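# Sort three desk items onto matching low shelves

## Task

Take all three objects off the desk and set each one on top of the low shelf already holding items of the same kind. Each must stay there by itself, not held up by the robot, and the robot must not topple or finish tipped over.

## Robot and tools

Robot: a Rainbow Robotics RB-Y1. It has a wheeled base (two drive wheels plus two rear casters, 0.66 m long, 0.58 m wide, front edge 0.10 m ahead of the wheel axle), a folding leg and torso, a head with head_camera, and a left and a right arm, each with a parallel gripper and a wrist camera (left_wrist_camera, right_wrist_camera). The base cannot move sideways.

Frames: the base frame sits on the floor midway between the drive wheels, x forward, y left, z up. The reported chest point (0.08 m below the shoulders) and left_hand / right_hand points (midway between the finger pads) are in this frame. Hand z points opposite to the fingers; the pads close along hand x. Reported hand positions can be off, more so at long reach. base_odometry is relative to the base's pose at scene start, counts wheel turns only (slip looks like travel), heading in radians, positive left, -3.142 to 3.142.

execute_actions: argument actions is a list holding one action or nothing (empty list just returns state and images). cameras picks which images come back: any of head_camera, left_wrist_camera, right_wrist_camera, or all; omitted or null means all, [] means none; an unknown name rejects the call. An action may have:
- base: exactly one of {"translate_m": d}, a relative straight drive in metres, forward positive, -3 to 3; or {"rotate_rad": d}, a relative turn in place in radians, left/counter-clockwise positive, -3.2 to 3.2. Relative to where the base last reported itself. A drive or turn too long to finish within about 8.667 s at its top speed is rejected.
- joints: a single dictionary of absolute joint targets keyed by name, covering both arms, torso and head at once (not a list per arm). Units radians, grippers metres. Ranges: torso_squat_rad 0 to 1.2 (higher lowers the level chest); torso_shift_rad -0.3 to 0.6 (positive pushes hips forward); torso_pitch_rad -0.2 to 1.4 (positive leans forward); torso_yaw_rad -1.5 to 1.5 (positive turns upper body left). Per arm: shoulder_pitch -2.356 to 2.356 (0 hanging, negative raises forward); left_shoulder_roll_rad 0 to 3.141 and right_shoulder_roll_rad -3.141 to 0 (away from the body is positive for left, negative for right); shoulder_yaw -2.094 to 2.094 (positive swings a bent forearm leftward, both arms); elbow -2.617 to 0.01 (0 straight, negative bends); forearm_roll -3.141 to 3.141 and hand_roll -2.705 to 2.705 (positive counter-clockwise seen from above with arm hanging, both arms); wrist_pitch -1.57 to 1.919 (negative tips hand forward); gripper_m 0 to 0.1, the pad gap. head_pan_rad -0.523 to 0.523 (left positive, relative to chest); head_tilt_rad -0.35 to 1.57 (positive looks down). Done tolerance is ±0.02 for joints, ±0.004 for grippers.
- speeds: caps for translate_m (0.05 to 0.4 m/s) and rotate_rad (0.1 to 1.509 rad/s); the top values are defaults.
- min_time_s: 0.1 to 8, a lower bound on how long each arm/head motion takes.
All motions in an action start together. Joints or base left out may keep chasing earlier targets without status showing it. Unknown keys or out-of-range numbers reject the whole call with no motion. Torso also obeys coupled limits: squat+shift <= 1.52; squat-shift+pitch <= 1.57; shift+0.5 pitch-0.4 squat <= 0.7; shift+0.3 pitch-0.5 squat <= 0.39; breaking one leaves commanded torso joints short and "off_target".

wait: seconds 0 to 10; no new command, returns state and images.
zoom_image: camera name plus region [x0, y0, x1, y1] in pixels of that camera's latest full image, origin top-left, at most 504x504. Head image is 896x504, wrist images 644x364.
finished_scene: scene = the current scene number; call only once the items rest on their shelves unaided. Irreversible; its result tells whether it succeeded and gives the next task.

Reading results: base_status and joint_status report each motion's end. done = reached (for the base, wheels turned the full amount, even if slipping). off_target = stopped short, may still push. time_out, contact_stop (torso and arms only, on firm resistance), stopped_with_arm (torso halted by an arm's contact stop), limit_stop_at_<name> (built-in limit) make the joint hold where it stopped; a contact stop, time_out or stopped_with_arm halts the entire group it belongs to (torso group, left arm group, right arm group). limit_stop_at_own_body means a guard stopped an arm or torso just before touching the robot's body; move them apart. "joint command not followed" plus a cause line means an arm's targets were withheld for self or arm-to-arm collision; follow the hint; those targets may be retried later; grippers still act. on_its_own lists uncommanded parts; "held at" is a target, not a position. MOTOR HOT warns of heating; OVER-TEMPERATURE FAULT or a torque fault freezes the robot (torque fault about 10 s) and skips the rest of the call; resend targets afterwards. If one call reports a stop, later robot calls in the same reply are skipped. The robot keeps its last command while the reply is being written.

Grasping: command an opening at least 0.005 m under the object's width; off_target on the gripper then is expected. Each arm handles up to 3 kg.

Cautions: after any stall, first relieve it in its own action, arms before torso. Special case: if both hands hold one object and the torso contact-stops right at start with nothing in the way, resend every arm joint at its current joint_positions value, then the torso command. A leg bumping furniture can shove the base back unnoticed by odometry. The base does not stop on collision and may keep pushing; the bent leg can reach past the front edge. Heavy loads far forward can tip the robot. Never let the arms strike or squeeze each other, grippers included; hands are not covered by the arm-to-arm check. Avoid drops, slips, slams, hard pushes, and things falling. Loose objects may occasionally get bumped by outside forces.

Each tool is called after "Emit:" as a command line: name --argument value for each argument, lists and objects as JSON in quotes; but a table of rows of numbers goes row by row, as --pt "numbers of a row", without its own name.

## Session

Emit:
execute_actions --actions '[{"joints":{"head_tilt_rad":0.4}}]' --cameras '["head_camera"]'

Emit:
execute_actions --actions '[{"base":{"rotate_rad":1.1}}]' --cameras '["head_camera"]'

Emit:
execute_actions --actions '[{"base":{"rotate_rad":1.1}}]' --cameras '["head_camera"]'

Emit:
execute_actions --actions '[{"base":{"rotate_rad":1.1}}]' --cameras '["head_camera"]'

Emit:
execute_actions --actions '[{"base":{"rotate_rad":1.1}}]' --cameras '["head_camera"]'

Emit:
execute_actions --actions '[{"base":{"rotate_rad":1.1}}]' --cameras '["head_camera"]'

Scene clock: 0.30 s.
base_odometry: x=+0.000 y=+0.000 heading=+0.000 (m, m, rad; odometry frame)
base_status: not commanded
joint_positions: torso_squat_rad=+0.350 torso_shift_rad=+0.000 torso_pitch_rad=-0.001 torso_yaw_rad=-0.001 left_shoulder_pitch_rad=+0.011 left_shoulder_roll_rad=+0.003 left_shoulder_yaw_rad=+0.031 left_elbow_rad=-0.266 left_forearm_roll_rad=-0.029 left_wrist_pitch_rad=-0.009 left_hand_roll_rad=+0.044 left_gripper_m=+0.099 right_shoulder_pitch_rad=+0.040 right_shoulder_roll_rad=+0.000 right_shoulder_yaw_rad=-0.038 right_elbow_rad=-0.150 right_forearm_roll_rad=+0.019 right_wrist_pitch_rad=-0.002 right_hand_roll_rad=+0.014 right_gripper_m=+0.100 head_pan_rad=+0.000 head_tilt_rad=+0.400
joint_status: all done
chest: x=-0.2285 y=+0.0009 z=+1.2474 quat_wxyz=(+1.000, -0.001, +0.000, +0.000) (m; base frame)
left_hand: x=-0.1046 y=+0.2269 z=+0.5729 quat_wxyz=(+0.991, +0.002, -0.133, +0.024) (m; base frame)
right_hand: x=-0.1837 y=-0.2241 z=+0.5640 quat_wxyz=(+0.998, -0.004, -0.057, -0.010) (m; base frame)
pictures: head_camera
Images, in order (width x height): head_camera 896x504.

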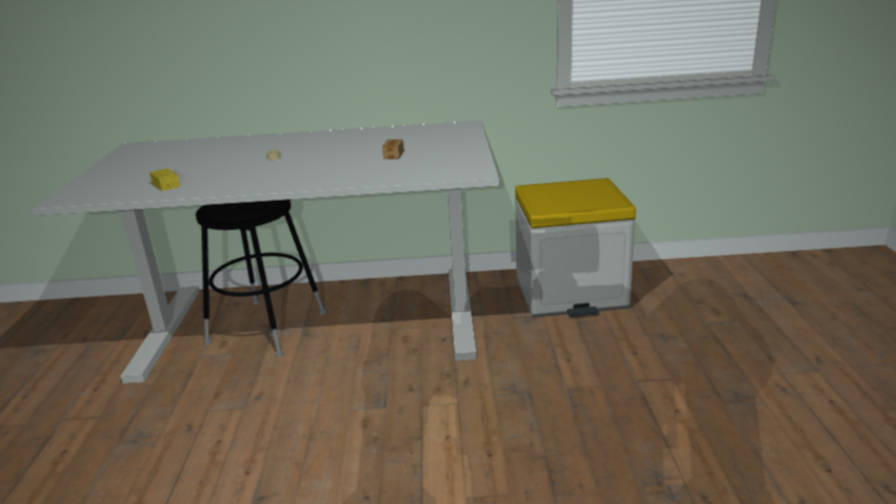

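Scene clock: 3.63 s.
base_odometry: x=+0.000 y=+0.000 heading=+1.100 (m, m, rad; odometry frame)
base_status: done
joint_positions: torso_squat_rad=+0.350 torso_shift_rad=+0.000 torso_pitch_rad=-0.001 torso_yaw_rad=-0.001 left_shoulder_pitch_rad=+0.011 left_shoulder_roll_rad=+0.003 left_shoulder_yaw_rad=+0.031 left_elbow_rad=-0.266 left_forearm_roll_rad=-0.029 left_wrist_pitch_rad=-0.009 left_hand_roll_rad=+0.044 left_gripper_m=+0.099 right_shoulder_pitch_rad=+0.040 right_shoulder_roll_rad=+0.000 right_shoulder_yaw_rad=-0.038 right_elbow_rad=-0.150 right_forearm_roll_rad=+0.019 right_wrist_pitch_rad=-0.002 right_hand_roll_rad=+0.014 right_gripper_m=+0.100 head_pan_rad=+0.000 head_tilt_rad=+0.400
joint_status: not commanded
chest: x=-0.2286 y=+0.0009 z=+1.2474 quat_wxyz=(+1.000, -0.001, +0.000, +0.000) (m; base frame)
left_hand: x=-0.1046 y=+0.2268 z=+0.5729 quat_wxyz=(+0.991, +0.002, -0.133, +0.024) (m; base frame)
right_hand: x=-0.1837 y=-0.2241 z=+0.5640 quat_wxyz=(+0.998, -0.004, -0.057, -0.010) (m; base frame)
pictures: head_camera
Images, in order (width x height): head_camera 896x504.

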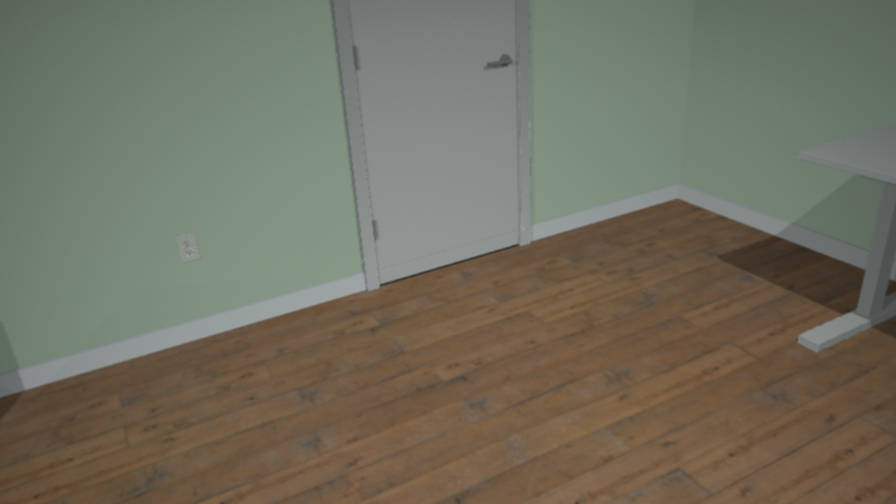

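Scene clock: 7.07 s.
base_odometry: x=+0.000 y=+0.000 heading=+2.199 (m, m, rad; odometry frame)
base_status: done
joint_positions: torso_squat_rad=+0.350 torso_shift_rad=+0.000 torso_pitch_rad=-0.001 torso_yaw_rad=-0.001 left_shoulder_pitch_rad=+0.011 left_shoulder_roll_rad=+0.003 left_shoulder_yaw_rad=+0.031 left_elbow_rad=-0.266 left_forearm_roll_rad=-0.029 left_wrist_pitch_rad=-0.009 left_hand_roll_rad=+0.044 left_gripper_m=+0.099 right_shoulder_pitch_rad=+0.040 right_shoulder_roll_rad=+0.000 right_shoulder_yaw_rad=-0.038 right_elbow_rad=-0.150 right_forearm_roll_rad=+0.019 right_wrist_pitch_rad=-0.002 right_hand_roll_rad=+0.014 right_gripper_m=+0.100 head_pan_rad=+0.000 head_tilt_rad=+0.400
joint_status: not commanded
chest: x=-0.2286 y=+0.0009 z=+1.2474 quat_wxyz=(+1.000, -0.001, +0.000, +0.000) (m; base frame)
left_hand: x=-0.1046 y=+0.2268 z=+0.5729 quat_wxyz=(+0.991, +0.002, -0.133, +0.024) (m; base frame)
right_hand: x=-0.1837 y=-0.2241 z=+0.5640 quat_wxyz=(+0.998, -0.004, -0.057, -0.010) (m; base frame)
pictures: head_camera
Images, in order (width x height): head_camera 896x504.

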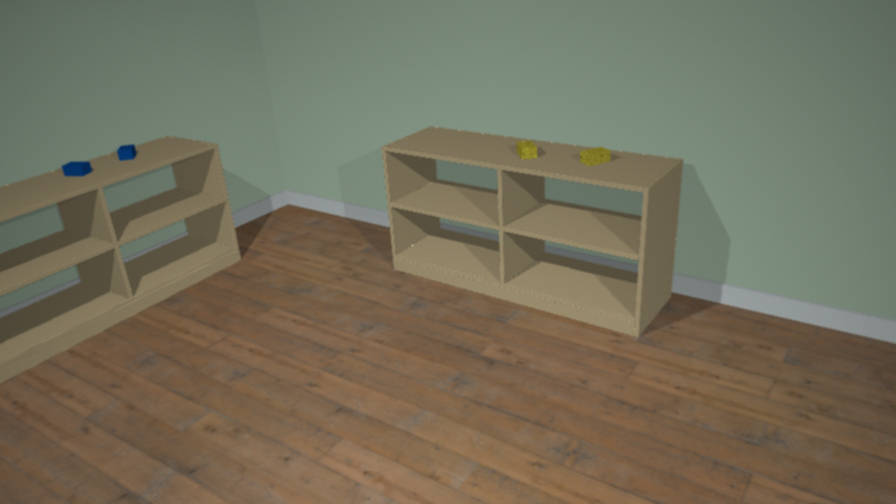

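Scene clock: 10.50 s.
base_odometry: x=+0.000 y=+0.000 heading=-2.985 (m, m, rad; odometry frame)
base_status: done
joint_positions: torso_squat_rad=+0.350 torso_shift_rad=+0.000 torso_pitch_rad=-0.001 torso_yaw_rad=-0.001 left_shoulder_pitch_rad=+0.011 left_shoulder_roll_rad=+0.003 left_shoulder_yaw_rad=+0.031 left_elbow_rad=-0.266 left_forearm_roll_rad=-0.029 left_wrist_pitch_rad=-0.009 left_hand_roll_rad=+0.044 left_gripper_m=+0.099 right_shoulder_pitch_rad=+0.040 right_shoulder_roll_rad=+0.000 right_shoulder_yaw_rad=-0.038 right_elbow_rad=-0.150 right_forearm_roll_rad=+0.019 right_wrist_pitch_rad=-0.002 right_hand_roll_rad=+0.014 right_gripper_m=+0.100 head_pan_rad=+0.000 head_tilt_rad=+0.400
joint_status: not commanded
chest: x=-0.2286 y=+0.0009 z=+1.2474 quat_wxyz=(+1.000, -0.001, +0.000, +0.000) (m; base frame)
left_hand: x=-0.1046 y=+0.2268 z=+0.5729 quat_wxyz=(+0.991, +0.002, -0.133, +0.024) (m; base frame)
right_hand: x=-0.1837 y=-0.2241 z=+0.5640 quat_wxyz=(+0.998, -0.004, -0.057, -0.010) (m; base frame)
pictures: head_camera
Images, in order (width x height): head_camera 896x504.

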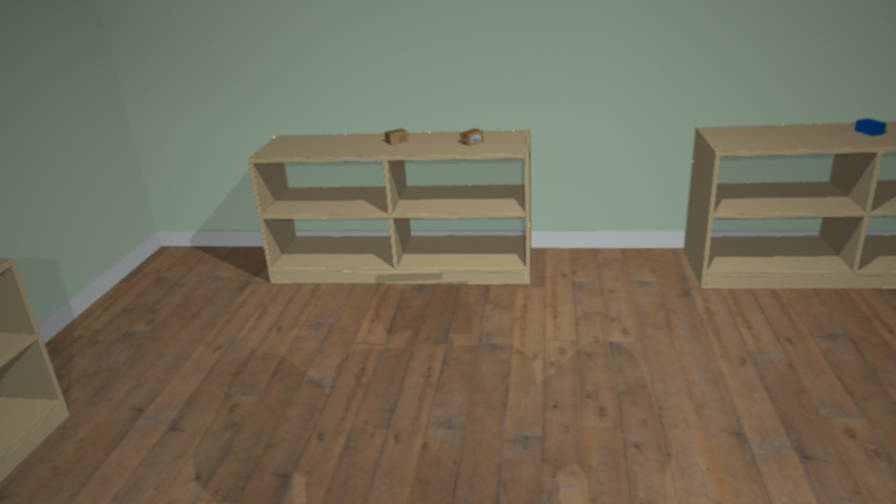

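Scene clock: 13.93 s.
base_odometry: x=+0.000 y=+0.000 heading=-1.885 (m, m, rad; odometry frame)
base_status: done
joint_positions: torso_squat_rad=+0.350 torso_shift_rad=+0.000 torso_pitch_rad=-0.001 torso_yaw_rad=-0.001 left_shoulder_pitch_rad=+0.011 left_shoulder_roll_rad=+0.003 left_shoulder_yaw_rad=+0.031 left_elbow_rad=-0.266 left_forearm_roll_rad=-0.029 left_wrist_pitch_rad=-0.009 left_hand_roll_rad=+0.044 left_gripper_m=+0.099 right_shoulder_pitch_rad=+0.040 right_shoulder_roll_rad=+0.000 right_shoulder_yaw_rad=-0.038 right_elbow_rad=-0.150 right_forearm_roll_rad=+0.019 right_wrist_pitch_rad=-0.002 right_hand_roll_rad=+0.014 right_gripper_m=+0.100 head_pan_rad=+0.000 head_tilt_rad=+0.400
joint_status: not commanded
chest: x=-0.2286 y=+0.0009 z=+1.2474 quat_wxyz=(+1.000, -0.001, +0.000, +0.000) (m; base frame)
left_hand: x=-0.1046 y=+0.2268 z=+0.5729 quat_wxyz=(+0.991, +0.002, -0.133, +0.024) (m; base frame)
right_hand: x=-0.1837 y=-0.2241 z=+0.5640 quat_wxyz=(+0.998, -0.004, -0.057, -0.010) (m; base frame)
pictures: head_camera
Images, in order (width x height): head_camera 896x504.

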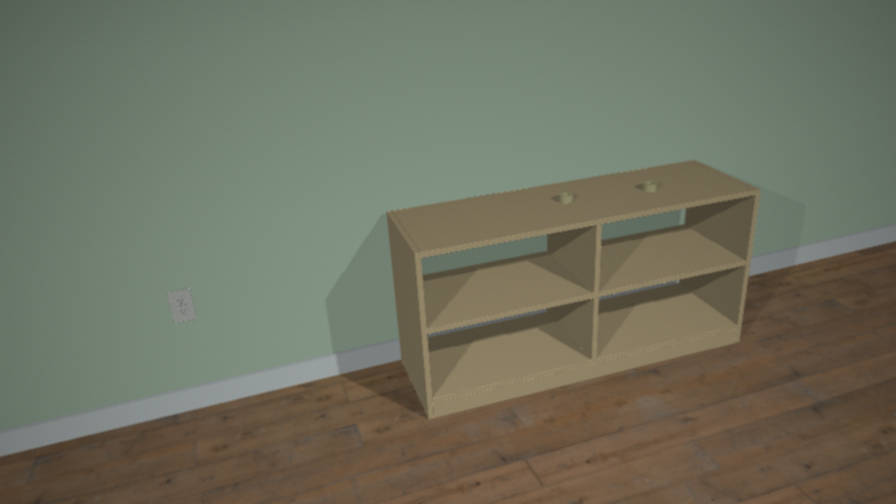

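Scene clock: 17.37 s.
base_odometry: x=+0.000 y=+0.000 heading=-0.785 (m, m, rad; odometry frame)
base_status: done
joint_positions: torso_squat_rad=+0.350 torso_shift_rad=+0.000 torso_pitch_rad=-0.001 torso_yaw_rad=-0.001 left_shoulder_pitch_rad=+0.011 left_shoulder_roll_rad=+0.003 left_shoulder_yaw_rad=+0.031 left_elbow_rad=-0.266 left_forearm_roll_rad=-0.029 left_wrist_pitch_rad=-0.009 left_hand_roll_rad=+0.044 left_gripper_m=+0.099 right_shoulder_pitch_rad=+0.040 right_shoulder_roll_rad=+0.000 right_shoulder_yaw_rad=-0.038 right_elbow_rad=-0.150 right_forearm_roll_rad=+0.019 right_wrist_pitch_rad=-0.002 right_hand_roll_rad=+0.014 right_gripper_m=+0.100 head_pan_rad=+0.000 head_tilt_rad=+0.400
joint_status: not commanded
chest: x=-0.2286 y=+0.0009 z=+1.2474 quat_wxyz=(+1.000, -0.001, +0.000, +0.000) (m; base frame)
left_hand: x=-0.1046 y=+0.2268 z=+0.5729 quat_wxyz=(+0.991, +0.002, -0.133, +0.024) (m; base frame)
right_hand: x=-0.1837 y=-0.2241 z=+0.5640 quat_wxyz=(+0.998, -0.004, -0.057, -0.010) (m; base frame)
pictures: head_camera
Images, in order (width x height): head_camera 896x504.

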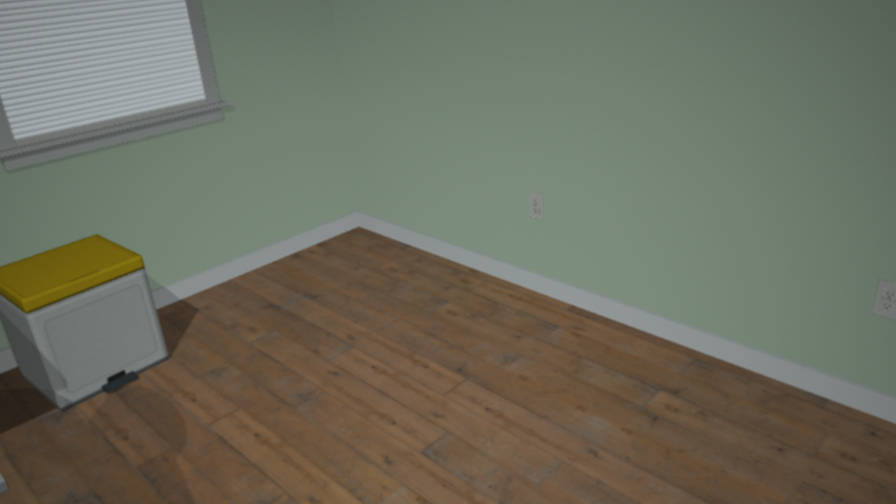

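Emit:
execute_actions --actions '[{"base":{"rotate_rad":0.895},"joints":{"right_shoulder_pitch_rad":-1.2,"right_elbow_rad":-0.6,"right_wrist_pitch_rad":1.4,"torso_pitch_rad":0.4,"head_tilt_rad":0.6,"torso_squat_rad":0.15,"right_hand_roll_rad":-0.35}}]' --cameras '[]'

Emit:
execute_actions --actions '[{"base":{"translate_m":2.0}}]' --cameras '["head_camera","right_wrist_camera"]'

Scene clock: 25.80 s.
base_odometry: x=+0.000 y=+0.000 heading=+0.109 (m, m, rad; odometry frame)
base_status: done
joint_positions: torso_squat_rad=+0.150 torso_shift_rad=+0.000 torso_pitch_rad=+0.400 torso_yaw_rad=-0.001 left_shoulder_pitch_rad=+0.011 left_shoulder_roll_rad=+0.003 left_shoulder_yaw_rad=+0.031 left_elbow_rad=-0.266 left_forearm_roll_rad=-0.029 left_wrist_pitch_rad=-0.009 left_hand_roll_rad=+0.044 left_gripper_m=+0.099 right_shoulder_pitch_rad=-1.200 right_shoulder_roll_rad=+0.000 right_shoulder_yaw_rad=-0.038 right_elbow_rad=-0.600 right_forearm_roll_rad=+0.019 right_wrist_pitch_rad=+1.400 right_hand_roll_rad=-0.350 right_gripper_m=+0.100 head_pan_rad=+0.000 head_tilt_rad=+0.600
joint_status: all done
chest: x=-0.1078 y=+0.0009 z=+1.2576 quat_wxyz=(+0.980, -0.001, +0.199, +0.000) (m; base frame)
left_hand: x=-0.2568 y=+0.2268 z=+0.5882 quat_wxyz=(+0.997, +0.007, +0.067, +0.023) (m; base frame)
right_hand: x=+0.3382 y=-0.0922 z=+0.8269 quat_wxyz=(+0.999, -0.040, +0.022, +0.004) (m; base frame)
pictures: none
No camera images: the call's "cameras" was empty. Leave "cameras" out to get every camera's image.

Scene clock: 33.00 s.
base_odometry: x=+1.988 y=+0.218 heading=+0.106 (m, m, rad; odometry frame)
base_status: done
joint_positions: torso_squat_rad=+0.150 torso_shift_rad=+0.000 torso_pitch_rad=+0.400 torso_yaw_rad=-0.001 left_shoulder_pitch_rad=+0.011 left_shoulder_roll_rad=+0.003 left_shoulder_yaw_rad=+0.031 left_elbow_rad=-0.266 left_forearm_roll_rad=-0.029 left_wrist_pitch_rad=-0.009 left_hand_roll_rad=+0.044 left_gripper_m=+0.099 right_shoulder_pitch_rad=-1.200 right_shoulder_roll_rad=+0.000 right_shoulder_yaw_rad=-0.038 right_elbow_rad=-0.600 right_forearm_roll_rad=+0.019 right_wrist_pitch_rad=+1.400 right_hand_roll_rad=-0.350 right_gripper_m=+0.100 head_pan_rad=-0.001 head_tilt_rad=+0.600
joint_status: not commanded
chest: x=-0.1078 y=+0.0009 z=+1.2576 quat_wxyz=(+0.980, -0.001, +0.199, +0.000) (m; base frame)
left_hand: x=-0.2566 y=+0.2268 z=+0.5881 quat_wxyz=(+0.997, +0.007, +0.067, +0.023) (m; base frame)
right_hand: x=+0.3380 y=-0.0922 z=+0.8268 quat_wxyz=(+0.999, -0.040, +0.022, +0.004) (m; base frame)
pictures: head_camera, right_wrist_camera
Images, in order (width x height): head_camera 896x504, right_wrist_camera 644x364.

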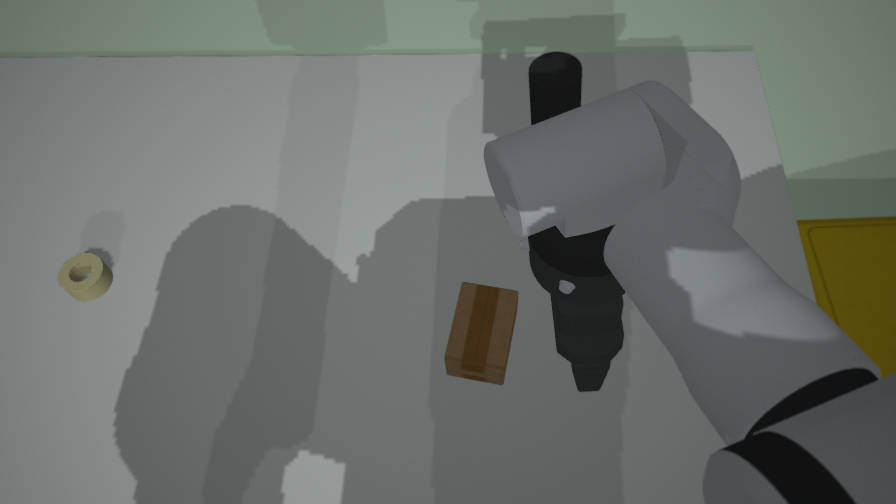

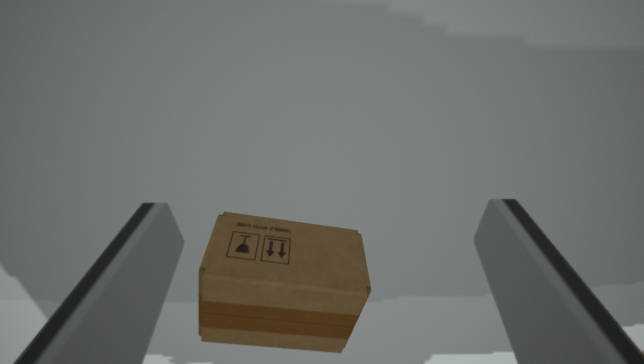

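Emit:
execute_actions --actions '[{"joints":{"torso_yaw_rad":0.14,"right_hand_roll_rad":0.95}}]' --cameras '["right_wrist_camera"]'

Scene clock: 38.87 s.
base_odometry: x=+1.988 y=+0.218 heading=+0.106 (m, m, rad; odometry frame)
base_status: not commanded
joint_positions: torso_squat_rad=+0.150 torso_shift_rad=+0.000 torso_pitch_rad=+0.400 torso_yaw_rad=+0.140 left_shoulder_pitch_rad=+0.011 left_shoulder_roll_rad=+0.003 left_shoulder_yaw_rad=+0.031 left_elbow_rad=-0.266 left_forearm_roll_rad=-0.029 left_wrist_pitch_rad=-0.009 left_hand_roll_rad=+0.044 left_gripper_m=+0.099 right_shoulder_pitch_rad=-1.200 right_shoulder_roll_rad=+0.000 right_shoulder_yaw_rad=-0.038 right_elbow_rad=-0.600 right_forearm_roll_rad=+0.019 right_wrist_pitch_rad=+1.400 right_hand_roll_rad=+0.950 right_gripper_m=+0.100 head_pan_rad=-0.001 head_tilt_rad=+0.600
joint_status: all done
chest: x=-0.1078 y=+0.0010 z=+1.2576 quat_wxyz=(+0.978, +0.013, +0.198, +0.069) (m; base frame)
left_hand: x=-0.2871 y=+0.2419 z=+0.6010 quat_wxyz=(+0.993, +0.030, +0.067, +0.090) (m; base frame)
right_hand: x=+0.3446 y=-0.0101 z=+0.8238 quat_wxyz=(+0.752, +0.000, +0.024, +0.658) (m; base frame)
pictures: right_wrist_camera
Images, in order (width x height): right_wrist_camera 644x364.

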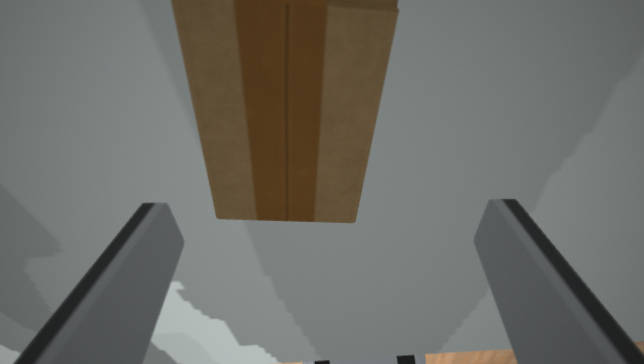

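Emit:
execute_actions --actions '[{"base":{"translate_m":0.04}}]' --cameras '[]'

Emit:
execute_actions --actions '[{"joints":{"torso_squat_rad":0.5}}]' --cameras '["right_wrist_camera"]'

Scene clock: 42.00 s.
base_odometry: x=+2.027 y=+0.222 heading=+0.106 (m, m, rad; odometry frame)
base_status: done
joint_positions: torso_squat_rad=+0.150 torso_shift_rad=+0.000 torso_pitch_rad=+0.400 torso_yaw_rad=+0.140 left_shoulder_pitch_rad=+0.011 left_shoulder_roll_rad=+0.003 left_shoulder_yaw_rad=+0.031 left_elbow_rad=-0.266 left_forearm_roll_rad=-0.029 left_wrist_pitch_rad=-0.009 left_hand_roll_rad=+0.044 left_gripper_m=+0.099 right_shoulder_pitch_rad=-1.200 right_shoulder_roll_rad=+0.000 right_shoulder_yaw_rad=-0.038 right_elbow_rad=-0.600 right_forearm_roll_rad=+0.019 right_wrist_pitch_rad=+1.400 right_hand_roll_rad=+0.950 right_gripper_m=+0.100 head_pan_rad=-0.001 head_tilt_rad=+0.600
joint_status: not commanded
chest: x=-0.1078 y=+0.0009 z=+1.2576 quat_wxyz=(+0.978, +0.013, +0.198, +0.069) (m; base frame)
left_hand: x=-0.2871 y=+0.2419 z=+0.6010 quat_wxyz=(+0.993, +0.030, +0.067, +0.089) (m; base frame)
right_hand: x=+0.3447 y=-0.0103 z=+0.8238 quat_wxyz=(+0.752, +0.000, +0.024, +0.658) (m; base frame)
pictures: none
No camera images: the call's "cameras" was empty. Leave "cameras" out to get every camera's image.

Scene clock: 43.40 s.
base_odometry: x=+2.027 y=+0.222 heading=+0.106 (m, m, rad; odometry frame)
base_status: not commanded
joint_positions: torso_squat_rad=+0.337 torso_shift_rad=-0.004 torso_pitch_rad=+0.391 torso_yaw_rad=+0.140 left_shoulder_pitch_rad=+0.011 left_shoulder_roll_rad=+0.003 left_shoulder_yaw_rad=+0.031 left_elbow_rad=-0.266 left_forearm_roll_rad=-0.029 left_wrist_pitch_rad=-0.009 left_hand_roll_rad=+0.044 left_gripper_m=+0.099 right_shoulder_pitch_rad=-1.206 right_shoulder_roll_rad=+0.002 right_shoulder_yaw_rad=-0.038 right_elbow_rad=-0.604 right_forearm_roll_rad=+0.018 right_wrist_pitch_rad=+1.400 right_hand_roll_rad=+0.950 right_gripper_m=+0.100 head_pan_rad=-0.001 head_tilt_rad=+0.600
joint_status: torso_squat_rad contact_stop (moved +0.187 of +0.350)
on_its_own: torso_squat_rad is held at +0.337, not at your +0.500, since a contact_stop
chest: x=-0.1126 y=+0.0009 z=+1.2271 quat_wxyz=(+0.979, +0.013, +0.194, +0.069) (m; base frame)
left_hand: x=-0.2862 y=+0.2419 z=+0.5689 quat_wxyz=(+0.994, +0.030, +0.063, +0.090) (m; base frame)
right_hand: x=+0.3464 y=-0.0066 z=+0.8007 quat_wxyz=(+0.751, -0.003, +0.016, +0.660) (m; base frame)
pictures: right_wrist_camera
Images, in order (width x height): right_wrist_camera 644x364.

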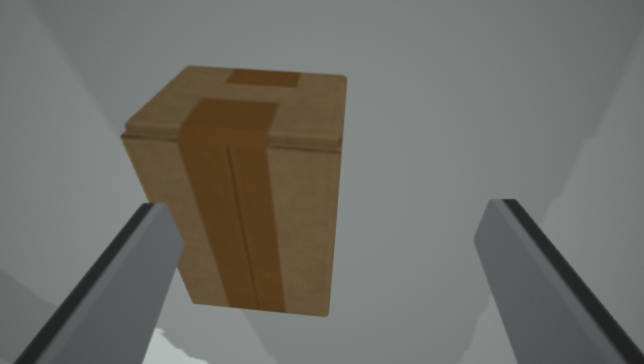

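Finger on the box; shift left more.

Emit:
execute_actions --actions '[{"joints":{"torso_squat_rad":0.25}}]' --cameras '[]'

Emit:
execute_actions --actions '[{"joints":{"torso_yaw_rad":0.21}}]' --cameras '[]'

Emit:
execute_actions --actions '[{"joints":{"torso_squat_rad":0.5}}]' --cameras '["right_wrist_camera"]'

Scene clock: 47.37 s.
base_odometry: x=+2.027 y=+0.222 heading=+0.106 (m, m, rad; odometry frame)
base_status: not commanded
joint_positions: torso_squat_rad=+0.250 torso_shift_rad=-0.003 torso_pitch_rad=+0.394 torso_yaw_rad=+0.140 left_shoulder_pitch_rad=+0.011 left_shoulder_roll_rad=+0.003 left_shoulder_yaw_rad=+0.031 left_elbow_rad=-0.266 left_forearm_roll_rad=-0.029 left_wrist_pitch_rad=-0.009 left_hand_roll_rad=+0.044 left_gripper_m=+0.099 right_shoulder_pitch_rad=-1.201 right_shoulder_roll_rad=+0.000 right_shoulder_yaw_rad=-0.038 right_elbow_rad=-0.600 right_forearm_roll_rad=+0.019 right_wrist_pitch_rad=+1.400 right_hand_roll_rad=+0.950 right_gripper_m=+0.100 head_pan_rad=-0.001 head_tilt_rad=+0.600
joint_status: all done
chest: x=-0.1112 y=+0.0009 z=+1.2445 quat_wxyz=(+0.978, +0.013, +0.195, +0.069) (m; base frame)
left_hand: x=-0.2865 y=+0.2419 z=+0.5868 quat_wxyz=(+0.993, +0.030, +0.064, +0.090) (m; base frame)
right_hand: x=+0.3440 y=-0.0098 z=+0.8137 quat_wxyz=(+0.752, -0.001, +0.021, +0.659) (m; base frame)
pictures: none
No camera images: the call's "cameras" was empty. Leave "cameras" out to get every camera's image.

Scene clock: 48.13 s.
base_odometry: x=+2.027 y=+0.222 heading=+0.106 (m, m, rad; odometry frame)
base_status: not commanded
joint_positions: torso_squat_rad=+0.250 torso_shift_rad=-0.003 torso_pitch_rad=+0.394 torso_yaw_rad=+0.210 left_shoulder_pitch_rad=+0.011 left_shoulder_roll_rad=+0.003 left_shoulder_yaw_rad=+0.031 left_elbow_rad=-0.266 left_forearm_roll_rad=-0.029 left_wrist_pitch_rad=-0.009 left_hand_roll_rad=+0.044 left_gripper_m=+0.099 right_shoulder_pitch_rad=-1.200 right_shoulder_roll_rad=+0.000 right_shoulder_yaw_rad=-0.038 right_elbow_rad=-0.600 right_forearm_roll_rad=+0.019 right_wrist_pitch_rad=+1.400 right_hand_roll_rad=+0.950 right_gripper_m=+0.100 head_pan_rad=-0.001 head_tilt_rad=+0.600
joint_status: all done
chest: x=-0.1112 y=+0.0009 z=+1.2445 quat_wxyz=(+0.975, +0.020, +0.195, +0.103) (m; base frame)
left_hand: x=-0.3024 y=+0.2476 z=+0.5933 quat_wxyz=(+0.990, +0.041, +0.064, +0.122) (m; base frame)
right_hand: x=+0.3433 y=+0.0309 z=+0.8138 quat_wxyz=(+0.731, +0.008, +0.013, +0.683) (m; base frame)
pictures: none
No camera images: the call's "cameras" was empty. Leave "cameras" out to get every camera's image.

Scene clock: 49.80 s.
base_odometry: x=+2.027 y=+0.222 heading=+0.106 (m, m, rad; odometry frame)
base_status: not commanded
joint_positions: torso_squat_rad=+0.500 torso_shift_rad=-0.003 torso_pitch_rad=+0.393 torso_yaw_rad=+0.210 left_shoulder_pitch_rad=+0.011 left_shoulder_roll_rad=+0.003 left_shoulder_yaw_rad=+0.031 left_elbow_rad=-0.266 left_forearm_roll_rad=-0.029 left_wrist_pitch_rad=-0.009 left_hand_roll_rad=+0.044 left_gripper_m=+0.099 right_shoulder_pitch_rad=-1.202 right_shoulder_roll_rad=+0.000 right_shoulder_yaw_rad=-0.038 right_elbow_rad=-0.601 right_forearm_roll_rad=+0.019 right_wrist_pitch_rad=+1.400 right_hand_roll_rad=+0.950 right_gripper_m=+0.100 head_pan_rad=-0.001 head_tilt_rad=+0.600
joint_status: all done
chest: x=-0.1116 y=+0.0008 z=+1.1806 quat_wxyz=(+0.975, +0.020, +0.194, +0.103) (m; base frame)
left_hand: x=-0.3020 y=+0.2476 z=+0.5293 quat_wxyz=(+0.990, +0.041, +0.063, +0.123) (m; base frame)
right_hand: x=+0.3443 y=+0.0314 z=+0.7513 quat_wxyz=(+0.730, +0.007, +0.011, +0.683) (m; base frame)
pictures: right_wrist_camera
Images, in order (width x height): right_wrist_camera 644x364.

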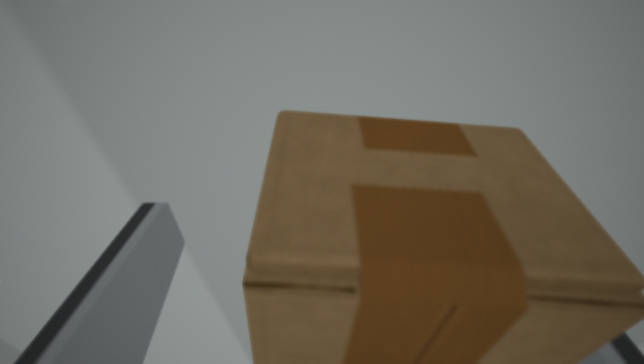

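Emit:
execute_actions --actions '[{"joints":{"right_gripper_m":0.0}}]' --cameras '[]'

Emit:
execute_actions --actions '[{"joints":{"torso_squat_rad":0.2},"base":{"translate_m":-0.6}}]' --cameras '[]'

Emit:
execute_actions --actions '[{"base":{"rotate_rad":-2.95},"joints":{"torso_yaw_rad":0}}]' --cameras '[]'

Emit:
execute_actions --actions '[{"base":{"translate_m":3.0}}]' --cameras '[]'

Emit:
execute_actions --actions '[{"base":{"translate_m":0.5}}]' --cameras '["head_camera"]'

Scene clock: 56.87 s.
base_odometry: x=+2.027 y=+0.222 heading=+0.106 (m, m, rad; odometry frame)
base_status: not commanded
joint_positions: torso_squat_rad=+0.500 torso_shift_rad=-0.003 torso_pitch_rad=+0.393 torso_yaw_rad=+0.210 left_shoulder_pitch_rad=+0.011 left_shoulder_roll_rad=+0.003 left_shoulder_yaw_rad=+0.031 left_elbow_rad=-0.266 left_forearm_roll_rad=-0.029 left_wrist_pitch_rad=-0.009 left_hand_roll_rad=+0.044 left_gripper_m=+0.099 right_shoulder_pitch_rad=-1.202 right_shoulder_roll_rad=+0.000 right_shoulder_yaw_rad=-0.038 right_elbow_rad=-0.601 right_forearm_roll_rad=+0.019 right_wrist_pitch_rad=+1.400 right_hand_roll_rad=+0.950 right_gripper_m=+0.060 head_pan_rad=-0.001 head_tilt_rad=+0.600
joint_status: right_gripper_m off_target (ended at +0.060, target +0.000)
chest: x=-0.1115 y=+0.0009 z=+1.1806 quat_wxyz=(+0.975, +0.020, +0.194, +0.103) (m; base frame)
left_hand: x=-0.3020 y=+0.2476 z=+0.5293 quat_wxyz=(+0.990, +0.041, +0.063, +0.123) (m; base frame)
right_hand: x=+0.3443 y=+0.0317 z=+0.7513 quat_wxyz=(+0.730, +0.007, +0.011, +0.683) (m; base frame)
pictures: none
No camera images: the call's "cameras" was empty. Leave "cameras" out to get every camera's image.

Scene clock: 60.03 s.
base_odometry: x=+1.430 y=+0.159 heading=+0.105 (m, m, rad; odometry frame)
base_status: done
joint_positions: torso_squat_rad=+0.200 torso_shift_rad=-0.003 torso_pitch_rad=+0.394 torso_yaw_rad=+0.210 left_shoulder_pitch_rad=+0.011 left_shoulder_roll_rad=+0.003 left_shoulder_yaw_rad=+0.031 left_elbow_rad=-0.266 left_forearm_roll_rad=-0.029 left_wrist_pitch_rad=-0.009 left_hand_roll_rad=+0.044 left_gripper_m=+0.099 right_shoulder_pitch_rad=-1.200 right_shoulder_roll_rad=+0.000 right_shoulder_yaw_rad=-0.038 right_elbow_rad=-0.600 right_forearm_roll_rad=+0.019 right_wrist_pitch_rad=+1.400 right_hand_roll_rad=+0.950 right_gripper_m=+0.060 head_pan_rad=-0.001 head_tilt_rad=+0.600
joint_status: all done
chest: x=-0.1113 y=+0.0009 z=+1.2523 quat_wxyz=(+0.975, +0.020, +0.195, +0.103) (m; base frame)
left_hand: x=-0.3024 y=+0.2476 z=+0.6011 quat_wxyz=(+0.990, +0.041, +0.064, +0.123) (m; base frame)
right_hand: x=+0.3432 y=+0.0308 z=+0.8215 quat_wxyz=(+0.731, +0.008, +0.013, +0.683) (m; base frame)
pictures: none
No camera images: the call's "cameras" was empty. Leave "cameras" out to get every camera's image.

Scene clock: 65.23 s.
base_odometry: x=+1.430 y=+0.159 heading=-2.845 (m, m, rad; odometry frame)
base_status: done
joint_positions: torso_squat_rad=+0.200 torso_shift_rad=-0.003 torso_pitch_rad=+0.394 torso_yaw_rad=+0.000 left_shoulder_pitch_rad=+0.011 left_shoulder_roll_rad=+0.003 left_shoulder_yaw_rad=+0.031 left_elbow_rad=-0.266 left_forearm_roll_rad=-0.029 left_wrist_pitch_rad=-0.009 left_hand_roll_rad=+0.044 left_gripper_m=+0.099 right_shoulder_pitch_rad=-1.200 right_shoulder_roll_rad=+0.000 right_shoulder_yaw_rad=-0.038 right_elbow_rad=-0.600 right_forearm_roll_rad=+0.019 right_wrist_pitch_rad=+1.400 right_hand_roll_rad=+0.950 right_gripper_m=+0.060 head_pan_rad=-0.001 head_tilt_rad=+0.600
joint_status: all done
chest: x=-0.1113 y=+0.0009 z=+1.2523 quat_wxyz=(+0.981, -0.001, +0.196, +0.000) (m; base frame)
left_hand: x=-0.2562 y=+0.2269 z=+0.5820 quat_wxyz=(+0.998, +0.007, +0.064, +0.023) (m; base frame)
right_hand: x=+0.3373 y=-0.0919 z=+0.8242 quat_wxyz=(+0.793, -0.020, +0.039, +0.608) (m; base frame)
pictures: none
No camera images: the call's "cameras" was empty. Leave "cameras" out to get every camera's image.

Scene clock: 74.20 s.
base_odometry: x=-1.439 y=-0.718 heading=-2.845 (m, m, rad; odometry frame)
base_status: done
joint_positions: torso_squat_rad=+0.200 torso_shift_rad=-0.003 torso_pitch_rad=+0.394 torso_yaw_rad=+0.000 left_shoulder_pitch_rad=+0.011 left_shoulder_roll_rad=+0.003 left_shoulder_yaw_rad=+0.031 left_elbow_rad=-0.266 left_forearm_roll_rad=-0.029 left_wrist_pitch_rad=-0.009 left_hand_roll_rad=+0.044 left_gripper_m=+0.099 right_shoulder_pitch_rad=-1.200 right_shoulder_roll_rad=+0.000 right_shoulder_yaw_rad=-0.038 right_elbow_rad=-0.600 right_forearm_roll_rad=+0.019 right_wrist_pitch_rad=+1.400 right_hand_roll_rad=+0.950 right_gripper_m=+0.060 head_pan_rad=-0.001 head_tilt_rad=+0.600
joint_status: not commanded
chest: x=-0.1112 y=+0.0009 z=+1.2523 quat_wxyz=(+0.981, -0.001, +0.196, +0.000) (m; base frame)
left_hand: x=-0.2562 y=+0.2269 z=+0.5820 quat_wxyz=(+0.998, +0.007, +0.064, +0.023) (m; base frame)
right_hand: x=+0.3373 y=-0.0919 z=+0.8241 quat_wxyz=(+0.793, -0.020, +0.039, +0.608) (m; base frame)
pictures: none
No camera images: the call's "cameras" was empty. Leave "cameras" out to get every camera's image.

Scene clock: 76.80 s.
base_odometry: x=-1.917 y=-0.864 heading=-2.845 (m, m, rad; odometry frame)
base_status: done
joint_positions: torso_squat_rad=+0.200 torso_shift_rad=-0.003 torso_pitch_rad=+0.394 torso_yaw_rad=+0.000 left_shoulder_pitch_rad=+0.011 left_shoulder_roll_rad=+0.003 left_shoulder_yaw_rad=+0.031 left_elbow_rad=-0.266 left_forearm_roll_rad=-0.029 left_wrist_pitch_rad=-0.009 left_hand_roll_rad=+0.044 left_gripper_m=+0.099 right_shoulder_pitch_rad=-1.200 right_shoulder_roll_rad=+0.000 right_shoulder_yaw_rad=-0.038 right_elbow_rad=-0.600 right_forearm_roll_rad=+0.019 right_wrist_pitch_rad=+1.400 right_hand_roll_rad=+0.950 right_gripper_m=+0.060 head_pan_rad=-0.001 head_tilt_rad=+0.600
joint_status: not commanded
chest: x=-0.1112 y=+0.0009 z=+1.2523 quat_wxyz=(+0.981, -0.001, +0.196, +0.000) (m; base frame)
left_hand: x=-0.2562 y=+0.2269 z=+0.5820 quat_wxyz=(+0.998, +0.007, +0.064, +0.023) (m; base frame)
right_hand: x=+0.3373 y=-0.0919 z=+0.8241 quat_wxyz=(+0.793, -0.020, +0.039, +0.608) (m; base frame)
pictures: head_camera
Images, in order (width x height): head_camera 896x504.

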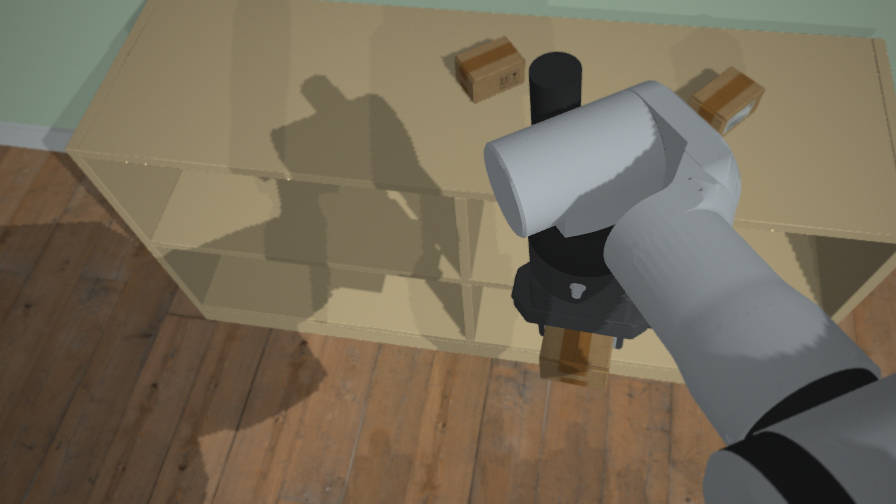

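Emit:
execute_actions --actions '[{"base":{"translate_m":0.42},"joints":{"torso_squat_rad":0.7}}]' --cameras '["head_camera"]'

Scene clock: 80.93 s.
base_odometry: x=-2.319 y=-0.987 heading=-2.845 (m, m, rad; odometry frame)
base_status: done
joint_positions: torso_squat_rad=+0.700 torso_shift_rad=-0.003 torso_pitch_rad=+0.394 torso_yaw_rad=+0.000 left_shoulder_pitch_rad=+0.011 left_shoulder_roll_rad=+0.003 left_shoulder_yaw_rad=+0.031 left_elbow_rad=-0.266 left_forearm_roll_rad=-0.029 left_wrist_pitch_rad=-0.009 left_hand_roll_rad=+0.044 left_gripper_m=+0.099 right_shoulder_pitch_rad=-1.200 right_shoulder_roll_rad=+0.000 right_shoulder_yaw_rad=-0.038 right_elbow_rad=-0.600 right_forearm_roll_rad=+0.019 right_wrist_pitch_rad=+1.400 right_hand_roll_rad=+0.950 right_gripper_m=+0.060 head_pan_rad=-0.001 head_tilt_rad=+0.600
joint_status: all done
chest: x=-0.1108 y=+0.0008 z=+1.1016 quat_wxyz=(+0.981, -0.001, +0.196, +0.000) (m; base frame)
left_hand: x=-0.2557 y=+0.2268 z=+0.4313 quat_wxyz=(+0.998, +0.007, +0.064, +0.023) (m; base frame)
right_hand: x=+0.3377 y=-0.0920 z=+0.6735 quat_wxyz=(+0.793, -0.020, +0.039, +0.608) (m; base frame)
pictures: head_camera
Images, in order (width x height): head_camera 896x504.

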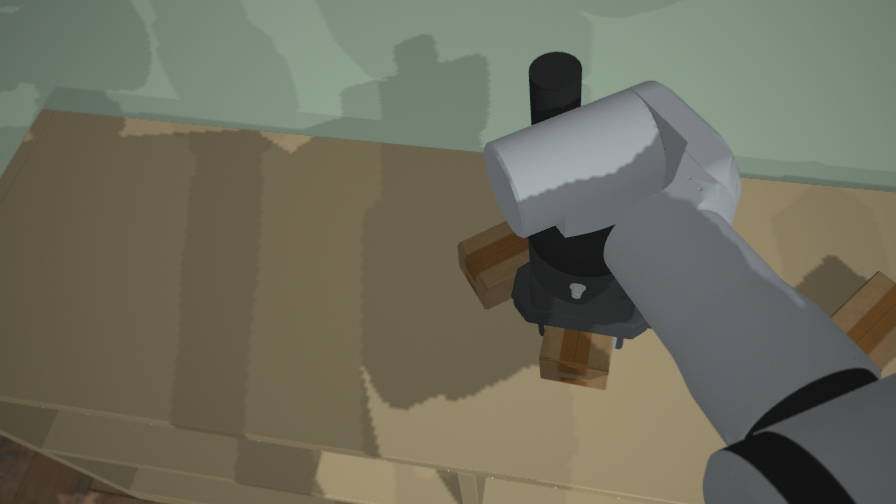

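Emit:
execute_actions --actions '[{"joints":{"torso_squat_rad":0.76}}]' --cameras '[]'

Emit:
execute_actions --actions '[{"joints":{"right_gripper_m":0.1}}]' --cameras '[]'

Emit:
execute_actions --actions '[{"joints":{"torso_squat_rad":0.15},"base":{"translate_m":-0.5}}]' --cameras '[]'

Emit:
execute_actions --actions '[{"base":{"rotate_rad":-3.007},"joints":{"right_hand_roll_rad":-0.35}}]' --cameras '[]'

Emit:
execute_actions --actions '[{"base":{"translate_m":3.0}}]' --cameras '[]'

Emit:
execute_actions --actions '[{"base":{"translate_m":0.59}}]' --cameras '[]'

Emit:
execute_actions --actions '[{"base":{"rotate_rad":-0.28}}]' --cameras '[]'

Emit:
execute_actions --actions '[{"base":{"translate_m":0.55}}]' --cameras '["head_camera","right_wrist_camera"]'

Scene clock: 87.63 s.
base_odometry: x=-2.319 y=-0.987 heading=-2.845 (m, m, rad; odometry frame)
base_status: not commanded
joint_positions: torso_squat_rad=+0.760 torso_shift_rad=-0.003 torso_pitch_rad=+0.394 torso_yaw_rad=+0.000 left_shoulder_pitch_rad=+0.011 left_shoulder_roll_rad=+0.003 left_shoulder_yaw_rad=+0.031 left_elbow_rad=-0.266 left_forearm_roll_rad=-0.029 left_wrist_pitch_rad=-0.009 left_hand_roll_rad=+0.044 left_gripper_m=+0.099 right_shoulder_pitch_rad=-1.200 right_shoulder_roll_rad=+0.000 right_shoulder_yaw_rad=-0.038 right_elbow_rad=-0.600 right_forearm_roll_rad=+0.019 right_wrist_pitch_rad=+1.400 right_hand_roll_rad=+0.950 right_gripper_m=+0.060 head_pan_rad=-0.001 head_tilt_rad=+0.600
joint_status: all done
chest: x=-0.1108 y=+0.0008 z=+1.0736 quat_wxyz=(+0.981, -0.001, +0.196, +0.000) (m; base frame)
left_hand: x=-0.2556 y=+0.2268 z=+0.4033 quat_wxyz=(+0.998, +0.007, +0.064, +0.023) (m; base frame)
right_hand: x=+0.3378 y=-0.0920 z=+0.6455 quat_wxyz=(+0.793, -0.020, +0.039, +0.608) (m; base frame)
pictures: none
No camera images: the call's "cameras" was empty. Leave "cameras" out to get every camera's image.

Scene clock: 89.10 s.
base_odometry: x=-2.319 y=-0.987 heading=-2.845 (m, m, rad; odometry frame)
base_status: not commanded
joint_positions: torso_squat_rad=+0.760 torso_shift_rad=-0.003 torso_pitch_rad=+0.393 torso_yaw_rad=+0.000 left_shoulder_pitch_rad=+0.011 left_shoulder_roll_rad=+0.003 left_shoulder_yaw_rad=+0.031 left_elbow_rad=-0.266 left_forearm_roll_rad=-0.029 left_wrist_pitch_rad=-0.009 left_hand_roll_rad=+0.044 left_gripper_m=+0.099 right_shoulder_pitch_rad=-1.201 right_shoulder_roll_rad=-0.001 right_shoulder_yaw_rad=-0.038 right_elbow_rad=-0.601 right_forearm_roll_rad=+0.019 right_wrist_pitch_rad=+1.400 right_hand_roll_rad=+0.950 right_gripper_m=+0.100 head_pan_rad=-0.001 head_tilt_rad=+0.600
joint_status: all done
chest: x=-0.1109 y=+0.0008 z=+1.0737 quat_wxyz=(+0.981, -0.001, +0.195, +0.000) (m; base frame)
left_hand: x=-0.2556 y=+0.2268 z=+0.4033 quat_wxyz=(+0.998, +0.007, +0.064, +0.023) (m; base frame)
right_hand: x=+0.3384 y=-0.0920 z=+0.6462 quat_wxyz=(+0.793, -0.021, +0.039, +0.608) (m; base frame)
pictures: none
No camera images: the call's "cameras" was empty. Leave "cameras" out to get every camera's image.

Scene clock: 91.93 s.
base_odometry: x=-1.841 y=-0.841 heading=-2.844 (m, m, rad; odometry frame)
base_status: done
joint_positions: torso_squat_rad=+0.150 torso_shift_rad=-0.003 torso_pitch_rad=+0.394 torso_yaw_rad=+0.000 left_shoulder_pitch_rad=+0.011 left_shoulder_roll_rad=+0.003 left_shoulder_yaw_rad=+0.031 left_elbow_rad=-0.266 left_forearm_roll_rad=-0.029 left_wrist_pitch_rad=-0.009 left_hand_roll_rad=+0.044 left_gripper_m=+0.099 right_shoulder_pitch_rad=-1.200 right_shoulder_roll_rad=-0.001 right_shoulder_yaw_rad=-0.038 right_elbow_rad=-0.600 right_forearm_roll_rad=+0.019 right_wrist_pitch_rad=+1.400 right_hand_roll_rad=+0.950 right_gripper_m=+0.100 head_pan_rad=-0.001 head_tilt_rad=+0.600
joint_status: all done
chest: x=-0.1113 y=+0.0009 z=+1.2584 quat_wxyz=(+0.981, -0.001, +0.196, +0.000) (m; base frame)
left_hand: x=-0.2562 y=+0.2269 z=+0.5880 quat_wxyz=(+0.998, +0.007, +0.064, +0.023) (m; base frame)
right_hand: x=+0.3374 y=-0.0919 z=+0.8304 quat_wxyz=(+0.793, -0.021, +0.039, +0.608) (m; base frame)
pictures: none
No camera images: the call's "cameras" was empty. Leave "cameras" out to get every camera's image.

Scene clock: 97.17 s.
base_odometry: x=-1.841 y=-0.841 heading=+0.432 (m, m, rad; odometry frame)
base_status: done
joint_positions: torso_squat_rad=+0.150 torso_shift_rad=-0.003 torso_pitch_rad=+0.394 torso_yaw_rad=+0.000 left_shoulder_pitch_rad=+0.011 left_shoulder_roll_rad=+0.003 left_shoulder_yaw_rad=+0.031 left_elbow_rad=-0.266 left_forearm_roll_rad=-0.029 left_wrist_pitch_rad=-0.009 left_hand_roll_rad=+0.044 left_gripper_m=+0.099 right_shoulder_pitch_rad=-1.200 right_shoulder_roll_rad=+0.000 right_shoulder_yaw_rad=-0.038 right_elbow_rad=-0.600 right_forearm_roll_rad=+0.019 right_wrist_pitch_rad=+1.400 right_hand_roll_rad=-0.350 right_gripper_m=+0.100 head_pan_rad=-0.001 head_tilt_rad=+0.600
joint_status: all done
chest: x=-0.1113 y=+0.0010 z=+1.2584 quat_wxyz=(+0.981, -0.001, +0.196, +0.000) (m; base frame)
left_hand: x=-0.2562 y=+0.2270 z=+0.5880 quat_wxyz=(+0.998, +0.007, +0.064, +0.023) (m; base frame)
right_hand: x=+0.3373 y=-0.0919 z=+0.8304 quat_wxyz=(+0.999, -0.040, +0.019, +0.004) (m; base frame)
pictures: none
No camera images: the call's "cameras" was empty. Leave "cameras" out to get every camera's image.

Scene clock: 106.13 s.
base_odometry: x=+0.884 y=+0.415 heading=+0.432 (m, m, rad; odometry frame)
base_status: done
joint_positions: torso_squat_rad=+0.150 torso_shift_rad=-0.003 torso_pitch_rad=+0.394 torso_yaw_rad=+0.000 left_shoulder_pitch_rad=+0.011 left_shoulder_roll_rad=+0.003 left_shoulder_yaw_rad=+0.031 left_elbow_rad=-0.266 left_forearm_roll_rad=-0.029 left_wrist_pitch_rad=-0.009 left_hand_roll_rad=+0.044 left_gripper_m=+0.099 right_shoulder_pitch_rad=-1.200 right_shoulder_roll_rad=+0.000 right_shoulder_yaw_rad=-0.038 right_elbow_rad=-0.600 right_forearm_roll_rad=+0.019 right_wrist_pitch_rad=+1.400 right_hand_roll_rad=-0.350 right_gripper_m=+0.100 head_pan_rad=-0.001 head_tilt_rad=+0.600
joint_status: not commanded
chest: x=-0.1113 y=+0.0010 z=+1.2584 quat_wxyz=(+0.981, -0.001, +0.196, +0.000) (m; base frame)
left_hand: x=-0.2562 y=+0.2270 z=+0.5880 quat_wxyz=(+0.998, +0.007, +0.064, +0.023) (m; base frame)
right_hand: x=+0.3373 y=-0.0919 z=+0.8303 quat_wxyz=(+0.999, -0.040, +0.019, +0.004) (m; base frame)
pictures: none
No camera images: the call's "cameras" was empty. Leave "cameras" out to get every camera's image.

Scene clock: 108.97 s.
base_odometry: x=+1.420 y=+0.662 heading=+0.432 (m, m, rad; odometry frame)
base_status: done
joint_positions: torso_squat_rad=+0.150 torso_shift_rad=-0.003 torso_pitch_rad=+0.394 torso_yaw_rad=+0.000 left_shoulder_pitch_rad=+0.011 left_shoulder_roll_rad=+0.003 left_shoulder_yaw_rad=+0.031 left_elbow_rad=-0.266 left_forearm_roll_rad=-0.029 left_wrist_pitch_rad=-0.009 left_hand_roll_rad=+0.044 left_gripper_m=+0.099 right_shoulder_pitch_rad=-1.200 right_shoulder_roll_rad=+0.000 right_shoulder_yaw_rad=-0.038 right_elbow_rad=-0.600 right_forearm_roll_rad=+0.019 right_wrist_pitch_rad=+1.400 right_hand_roll_rad=-0.350 right_gripper_m=+0.100 head_pan_rad=-0.001 head_tilt_rad=+0.600
joint_status: not commanded
chest: x=-0.1113 y=+0.0010 z=+1.2584 quat_wxyz=(+0.981, -0.001, +0.196, +0.000) (m; base frame)
left_hand: x=-0.2562 y=+0.2270 z=+0.5880 quat_wxyz=(+0.998, +0.007, +0.064, +0.023) (m; base frame)
right_hand: x=+0.3373 y=-0.0919 z=+0.8303 quat_wxyz=(+0.999, -0.040, +0.019, +0.004) (m; base frame)
pictures: none
No camera images: the call's "cameras" was empty. Leave "cameras" out to get every camera's image.

Scene clock: 110.80 s.
base_odometry: x=+1.420 y=+0.662 heading=+0.153 (m, m, rad; odometry frame)
base_status: done
joint_positions: torso_squat_rad=+0.150 torso_shift_rad=-0.003 torso_pitch_rad=+0.394 torso_yaw_rad=+0.000 left_shoulder_pitch_rad=+0.011 left_shoulder_roll_rad=+0.003 left_shoulder_yaw_rad=+0.031 left_elbow_rad=-0.266 left_forearm_roll_rad=-0.029 left_wrist_pitch_rad=-0.009 left_hand_roll_rad=+0.044 left_gripper_m=+0.099 right_shoulder_pitch_rad=-1.200 right_shoulder_roll_rad=+0.000 right_shoulder_yaw_rad=-0.038 right_elbow_rad=-0.600 right_forearm_roll_rad=+0.019 right_wrist_pitch_rad=+1.400 right_hand_roll_rad=-0.350 right_gripper_m=+0.100 head_pan_rad=-0.001 head_tilt_rad=+0.600
joint_status: not commanded
chest: x=-0.1113 y=+0.0010 z=+1.2584 quat_wxyz=(+0.981, -0.001, +0.196, +0.000) (m; base frame)
left_hand: x=-0.2562 y=+0.2270 z=+0.5880 quat_wxyz=(+0.998, +0.007, +0.064, +0.023) (m; base frame)
right_hand: x=+0.3373 y=-0.0919 z=+0.8303 quat_wxyz=(+0.999, -0.040, +0.019, +0.004) (m; base frame)
pictures: none
No camera images: the call's "cameras" was empty. Leave "cameras" out to get every camera's image.

Scene clock: 113.53 s.
base_odometry: x=+1.963 y=+0.746 heading=+0.152 (m, m, rad; odometry frame)
base_status: done
joint_positions: torso_squat_rad=+0.150 torso_shift_rad=-0.003 torso_pitch_rad=+0.394 torso_yaw_rad=+0.000 left_shoulder_pitch_rad=+0.011 left_shoulder_roll_rad=+0.003 left_shoulder_yaw_rad=+0.031 left_elbow_rad=-0.266 left_forearm_roll_rad=-0.029 left_wrist_pitch_rad=-0.009 left_hand_roll_rad=+0.044 left_gripper_m=+0.099 right_shoulder_pitch_rad=-1.200 right_shoulder_roll_rad=+0.000 right_shoulder_yaw_rad=-0.038 right_elbow_rad=-0.600 right_forearm_roll_rad=+0.019 right_wrist_pitch_rad=+1.400 right_hand_roll_rad=-0.350 right_gripper_m=+0.100 head_pan_rad=-0.001 head_tilt_rad=+0.600
joint_status: not commanded
chest: x=-0.1113 y=+0.0010 z=+1.2584 quat_wxyz=(+0.981, -0.001, +0.196, +0.000) (m; base frame)
left_hand: x=-0.2562 y=+0.2270 z=+0.5880 quat_wxyz=(+0.998, +0.007, +0.064, +0.023) (m; base frame)
right_hand: x=+0.3373 y=-0.0919 z=+0.8303 quat_wxyz=(+0.999, -0.040, +0.019, +0.004) (m; base frame)
pictures: head_camera, right_wrist_camera
Images, in order (width x height): head_camera 896x504, right_wrist_camera 644x364.

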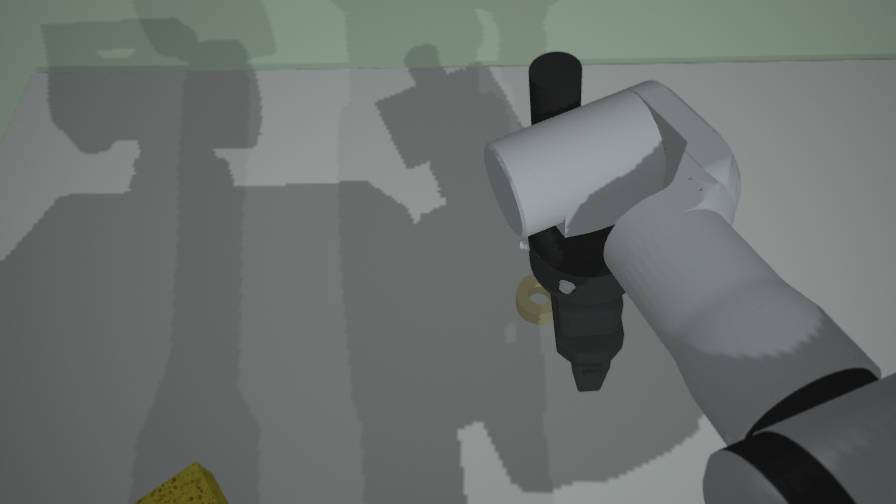

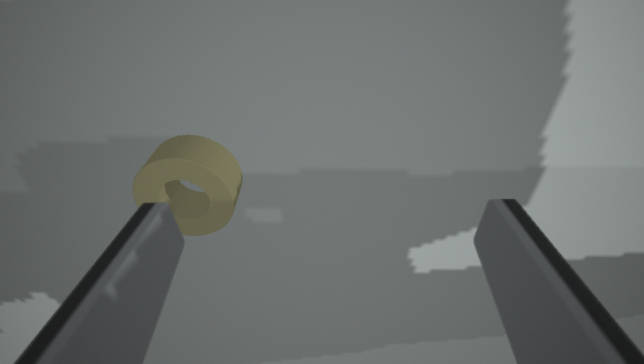

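Emit:
execute_actions --actions '[{"base":{"translate_m":0.065}}]' --cameras '[]'

Emit:
execute_actions --actions '[{"joints":{"torso_squat_rad":0.5}}]' --cameras '["right_wrist_camera"]'

Scene clock: 116.33 s.
base_odometry: x=+2.028 y=+0.755 heading=+0.152 (m, m, rad; odometry frame)
base_status: done
joint_positions: torso_squat_rad=+0.150 torso_shift_rad=-0.003 torso_pitch_rad=+0.394 torso_yaw_rad=+0.000 left_shoulder_pitch_rad=+0.011 left_shoulder_roll_rad=+0.003 left_shoulder_yaw_rad=+0.031 left_elbow_rad=-0.266 left_forearm_roll_rad=-0.029 left_wrist_pitch_rad=-0.009 left_hand_roll_rad=+0.044 left_gripper_m=+0.099 right_shoulder_pitch_rad=-1.200 right_shoulder_roll_rad=+0.000 right_shoulder_yaw_rad=-0.038 right_elbow_rad=-0.600 right_forearm_roll_rad=+0.019 right_wrist_pitch_rad=+1.400 right_hand_roll_rad=-0.350 right_gripper_m=+0.100 head_pan_rad=-0.001 head_tilt_rad=+0.600
joint_status: not commanded
chest: x=-0.1112 y=+0.0010 z=+1.2584 quat_wxyz=(+0.981, -0.001, +0.196, +0.000) (m; base frame)
left_hand: x=-0.2562 y=+0.2270 z=+0.5880 quat_wxyz=(+0.998, +0.007, +0.064, +0.023) (m; base frame)
right_hand: x=+0.3373 y=-0.0919 z=+0.8303 quat_wxyz=(+0.999, -0.040, +0.019, +0.004) (m; base frame)
pictures: none
No camera images: the call's "cameras" was empty. Leave "cameras" out to get every camera's image.

Scene clock: 118.27 s.
base_odometry: x=+2.027 y=+0.755 heading=+0.152 (m, m, rad; odometry frame)
base_status: not commanded
joint_positions: torso_squat_rad=+0.494 torso_shift_rad=-0.007 torso_pitch_rad=+0.389 torso_yaw_rad=+0.000 left_shoulder_pitch_rad=+0.011 left_shoulder_roll_rad=+0.003 left_shoulder_yaw_rad=+0.031 left_elbow_rad=-0.266 left_forearm_roll_rad=-0.029 left_wrist_pitch_rad=-0.009 left_hand_roll_rad=+0.044 left_gripper_m=+0.099 right_shoulder_pitch_rad=-1.200 right_shoulder_roll_rad=+0.000 right_shoulder_yaw_rad=-0.038 right_elbow_rad=-0.600 right_forearm_roll_rad=+0.019 right_wrist_pitch_rad=+1.400 right_hand_roll_rad=-0.350 right_gripper_m=+0.100 head_pan_rad=-0.001 head_tilt_rad=+0.600
joint_status: torso_squat_rad contact_stop (moved +0.344 of +0.350)
chest: x=-0.1152 y=+0.0010 z=+1.1832 quat_wxyz=(+0.981, -0.001, +0.193, +0.000) (m; base frame)
left_hand: x=-0.2568 y=+0.2269 z=+0.5121 quat_wxyz=(+0.998, +0.007, +0.062, +0.023) (m; base frame)
right_hand: x=+0.3354 y=-0.0919 z=+0.7573 quat_wxyz=(+0.999, -0.040, +0.016, +0.004) (m; base frame)
pictures: right_wrist_camera
Images, in order (width x height): right_wrist_camera 644x364.

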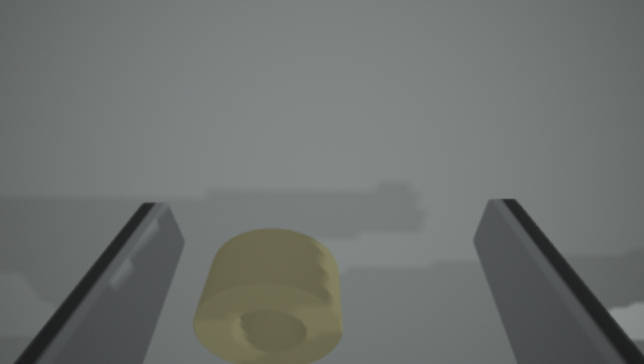

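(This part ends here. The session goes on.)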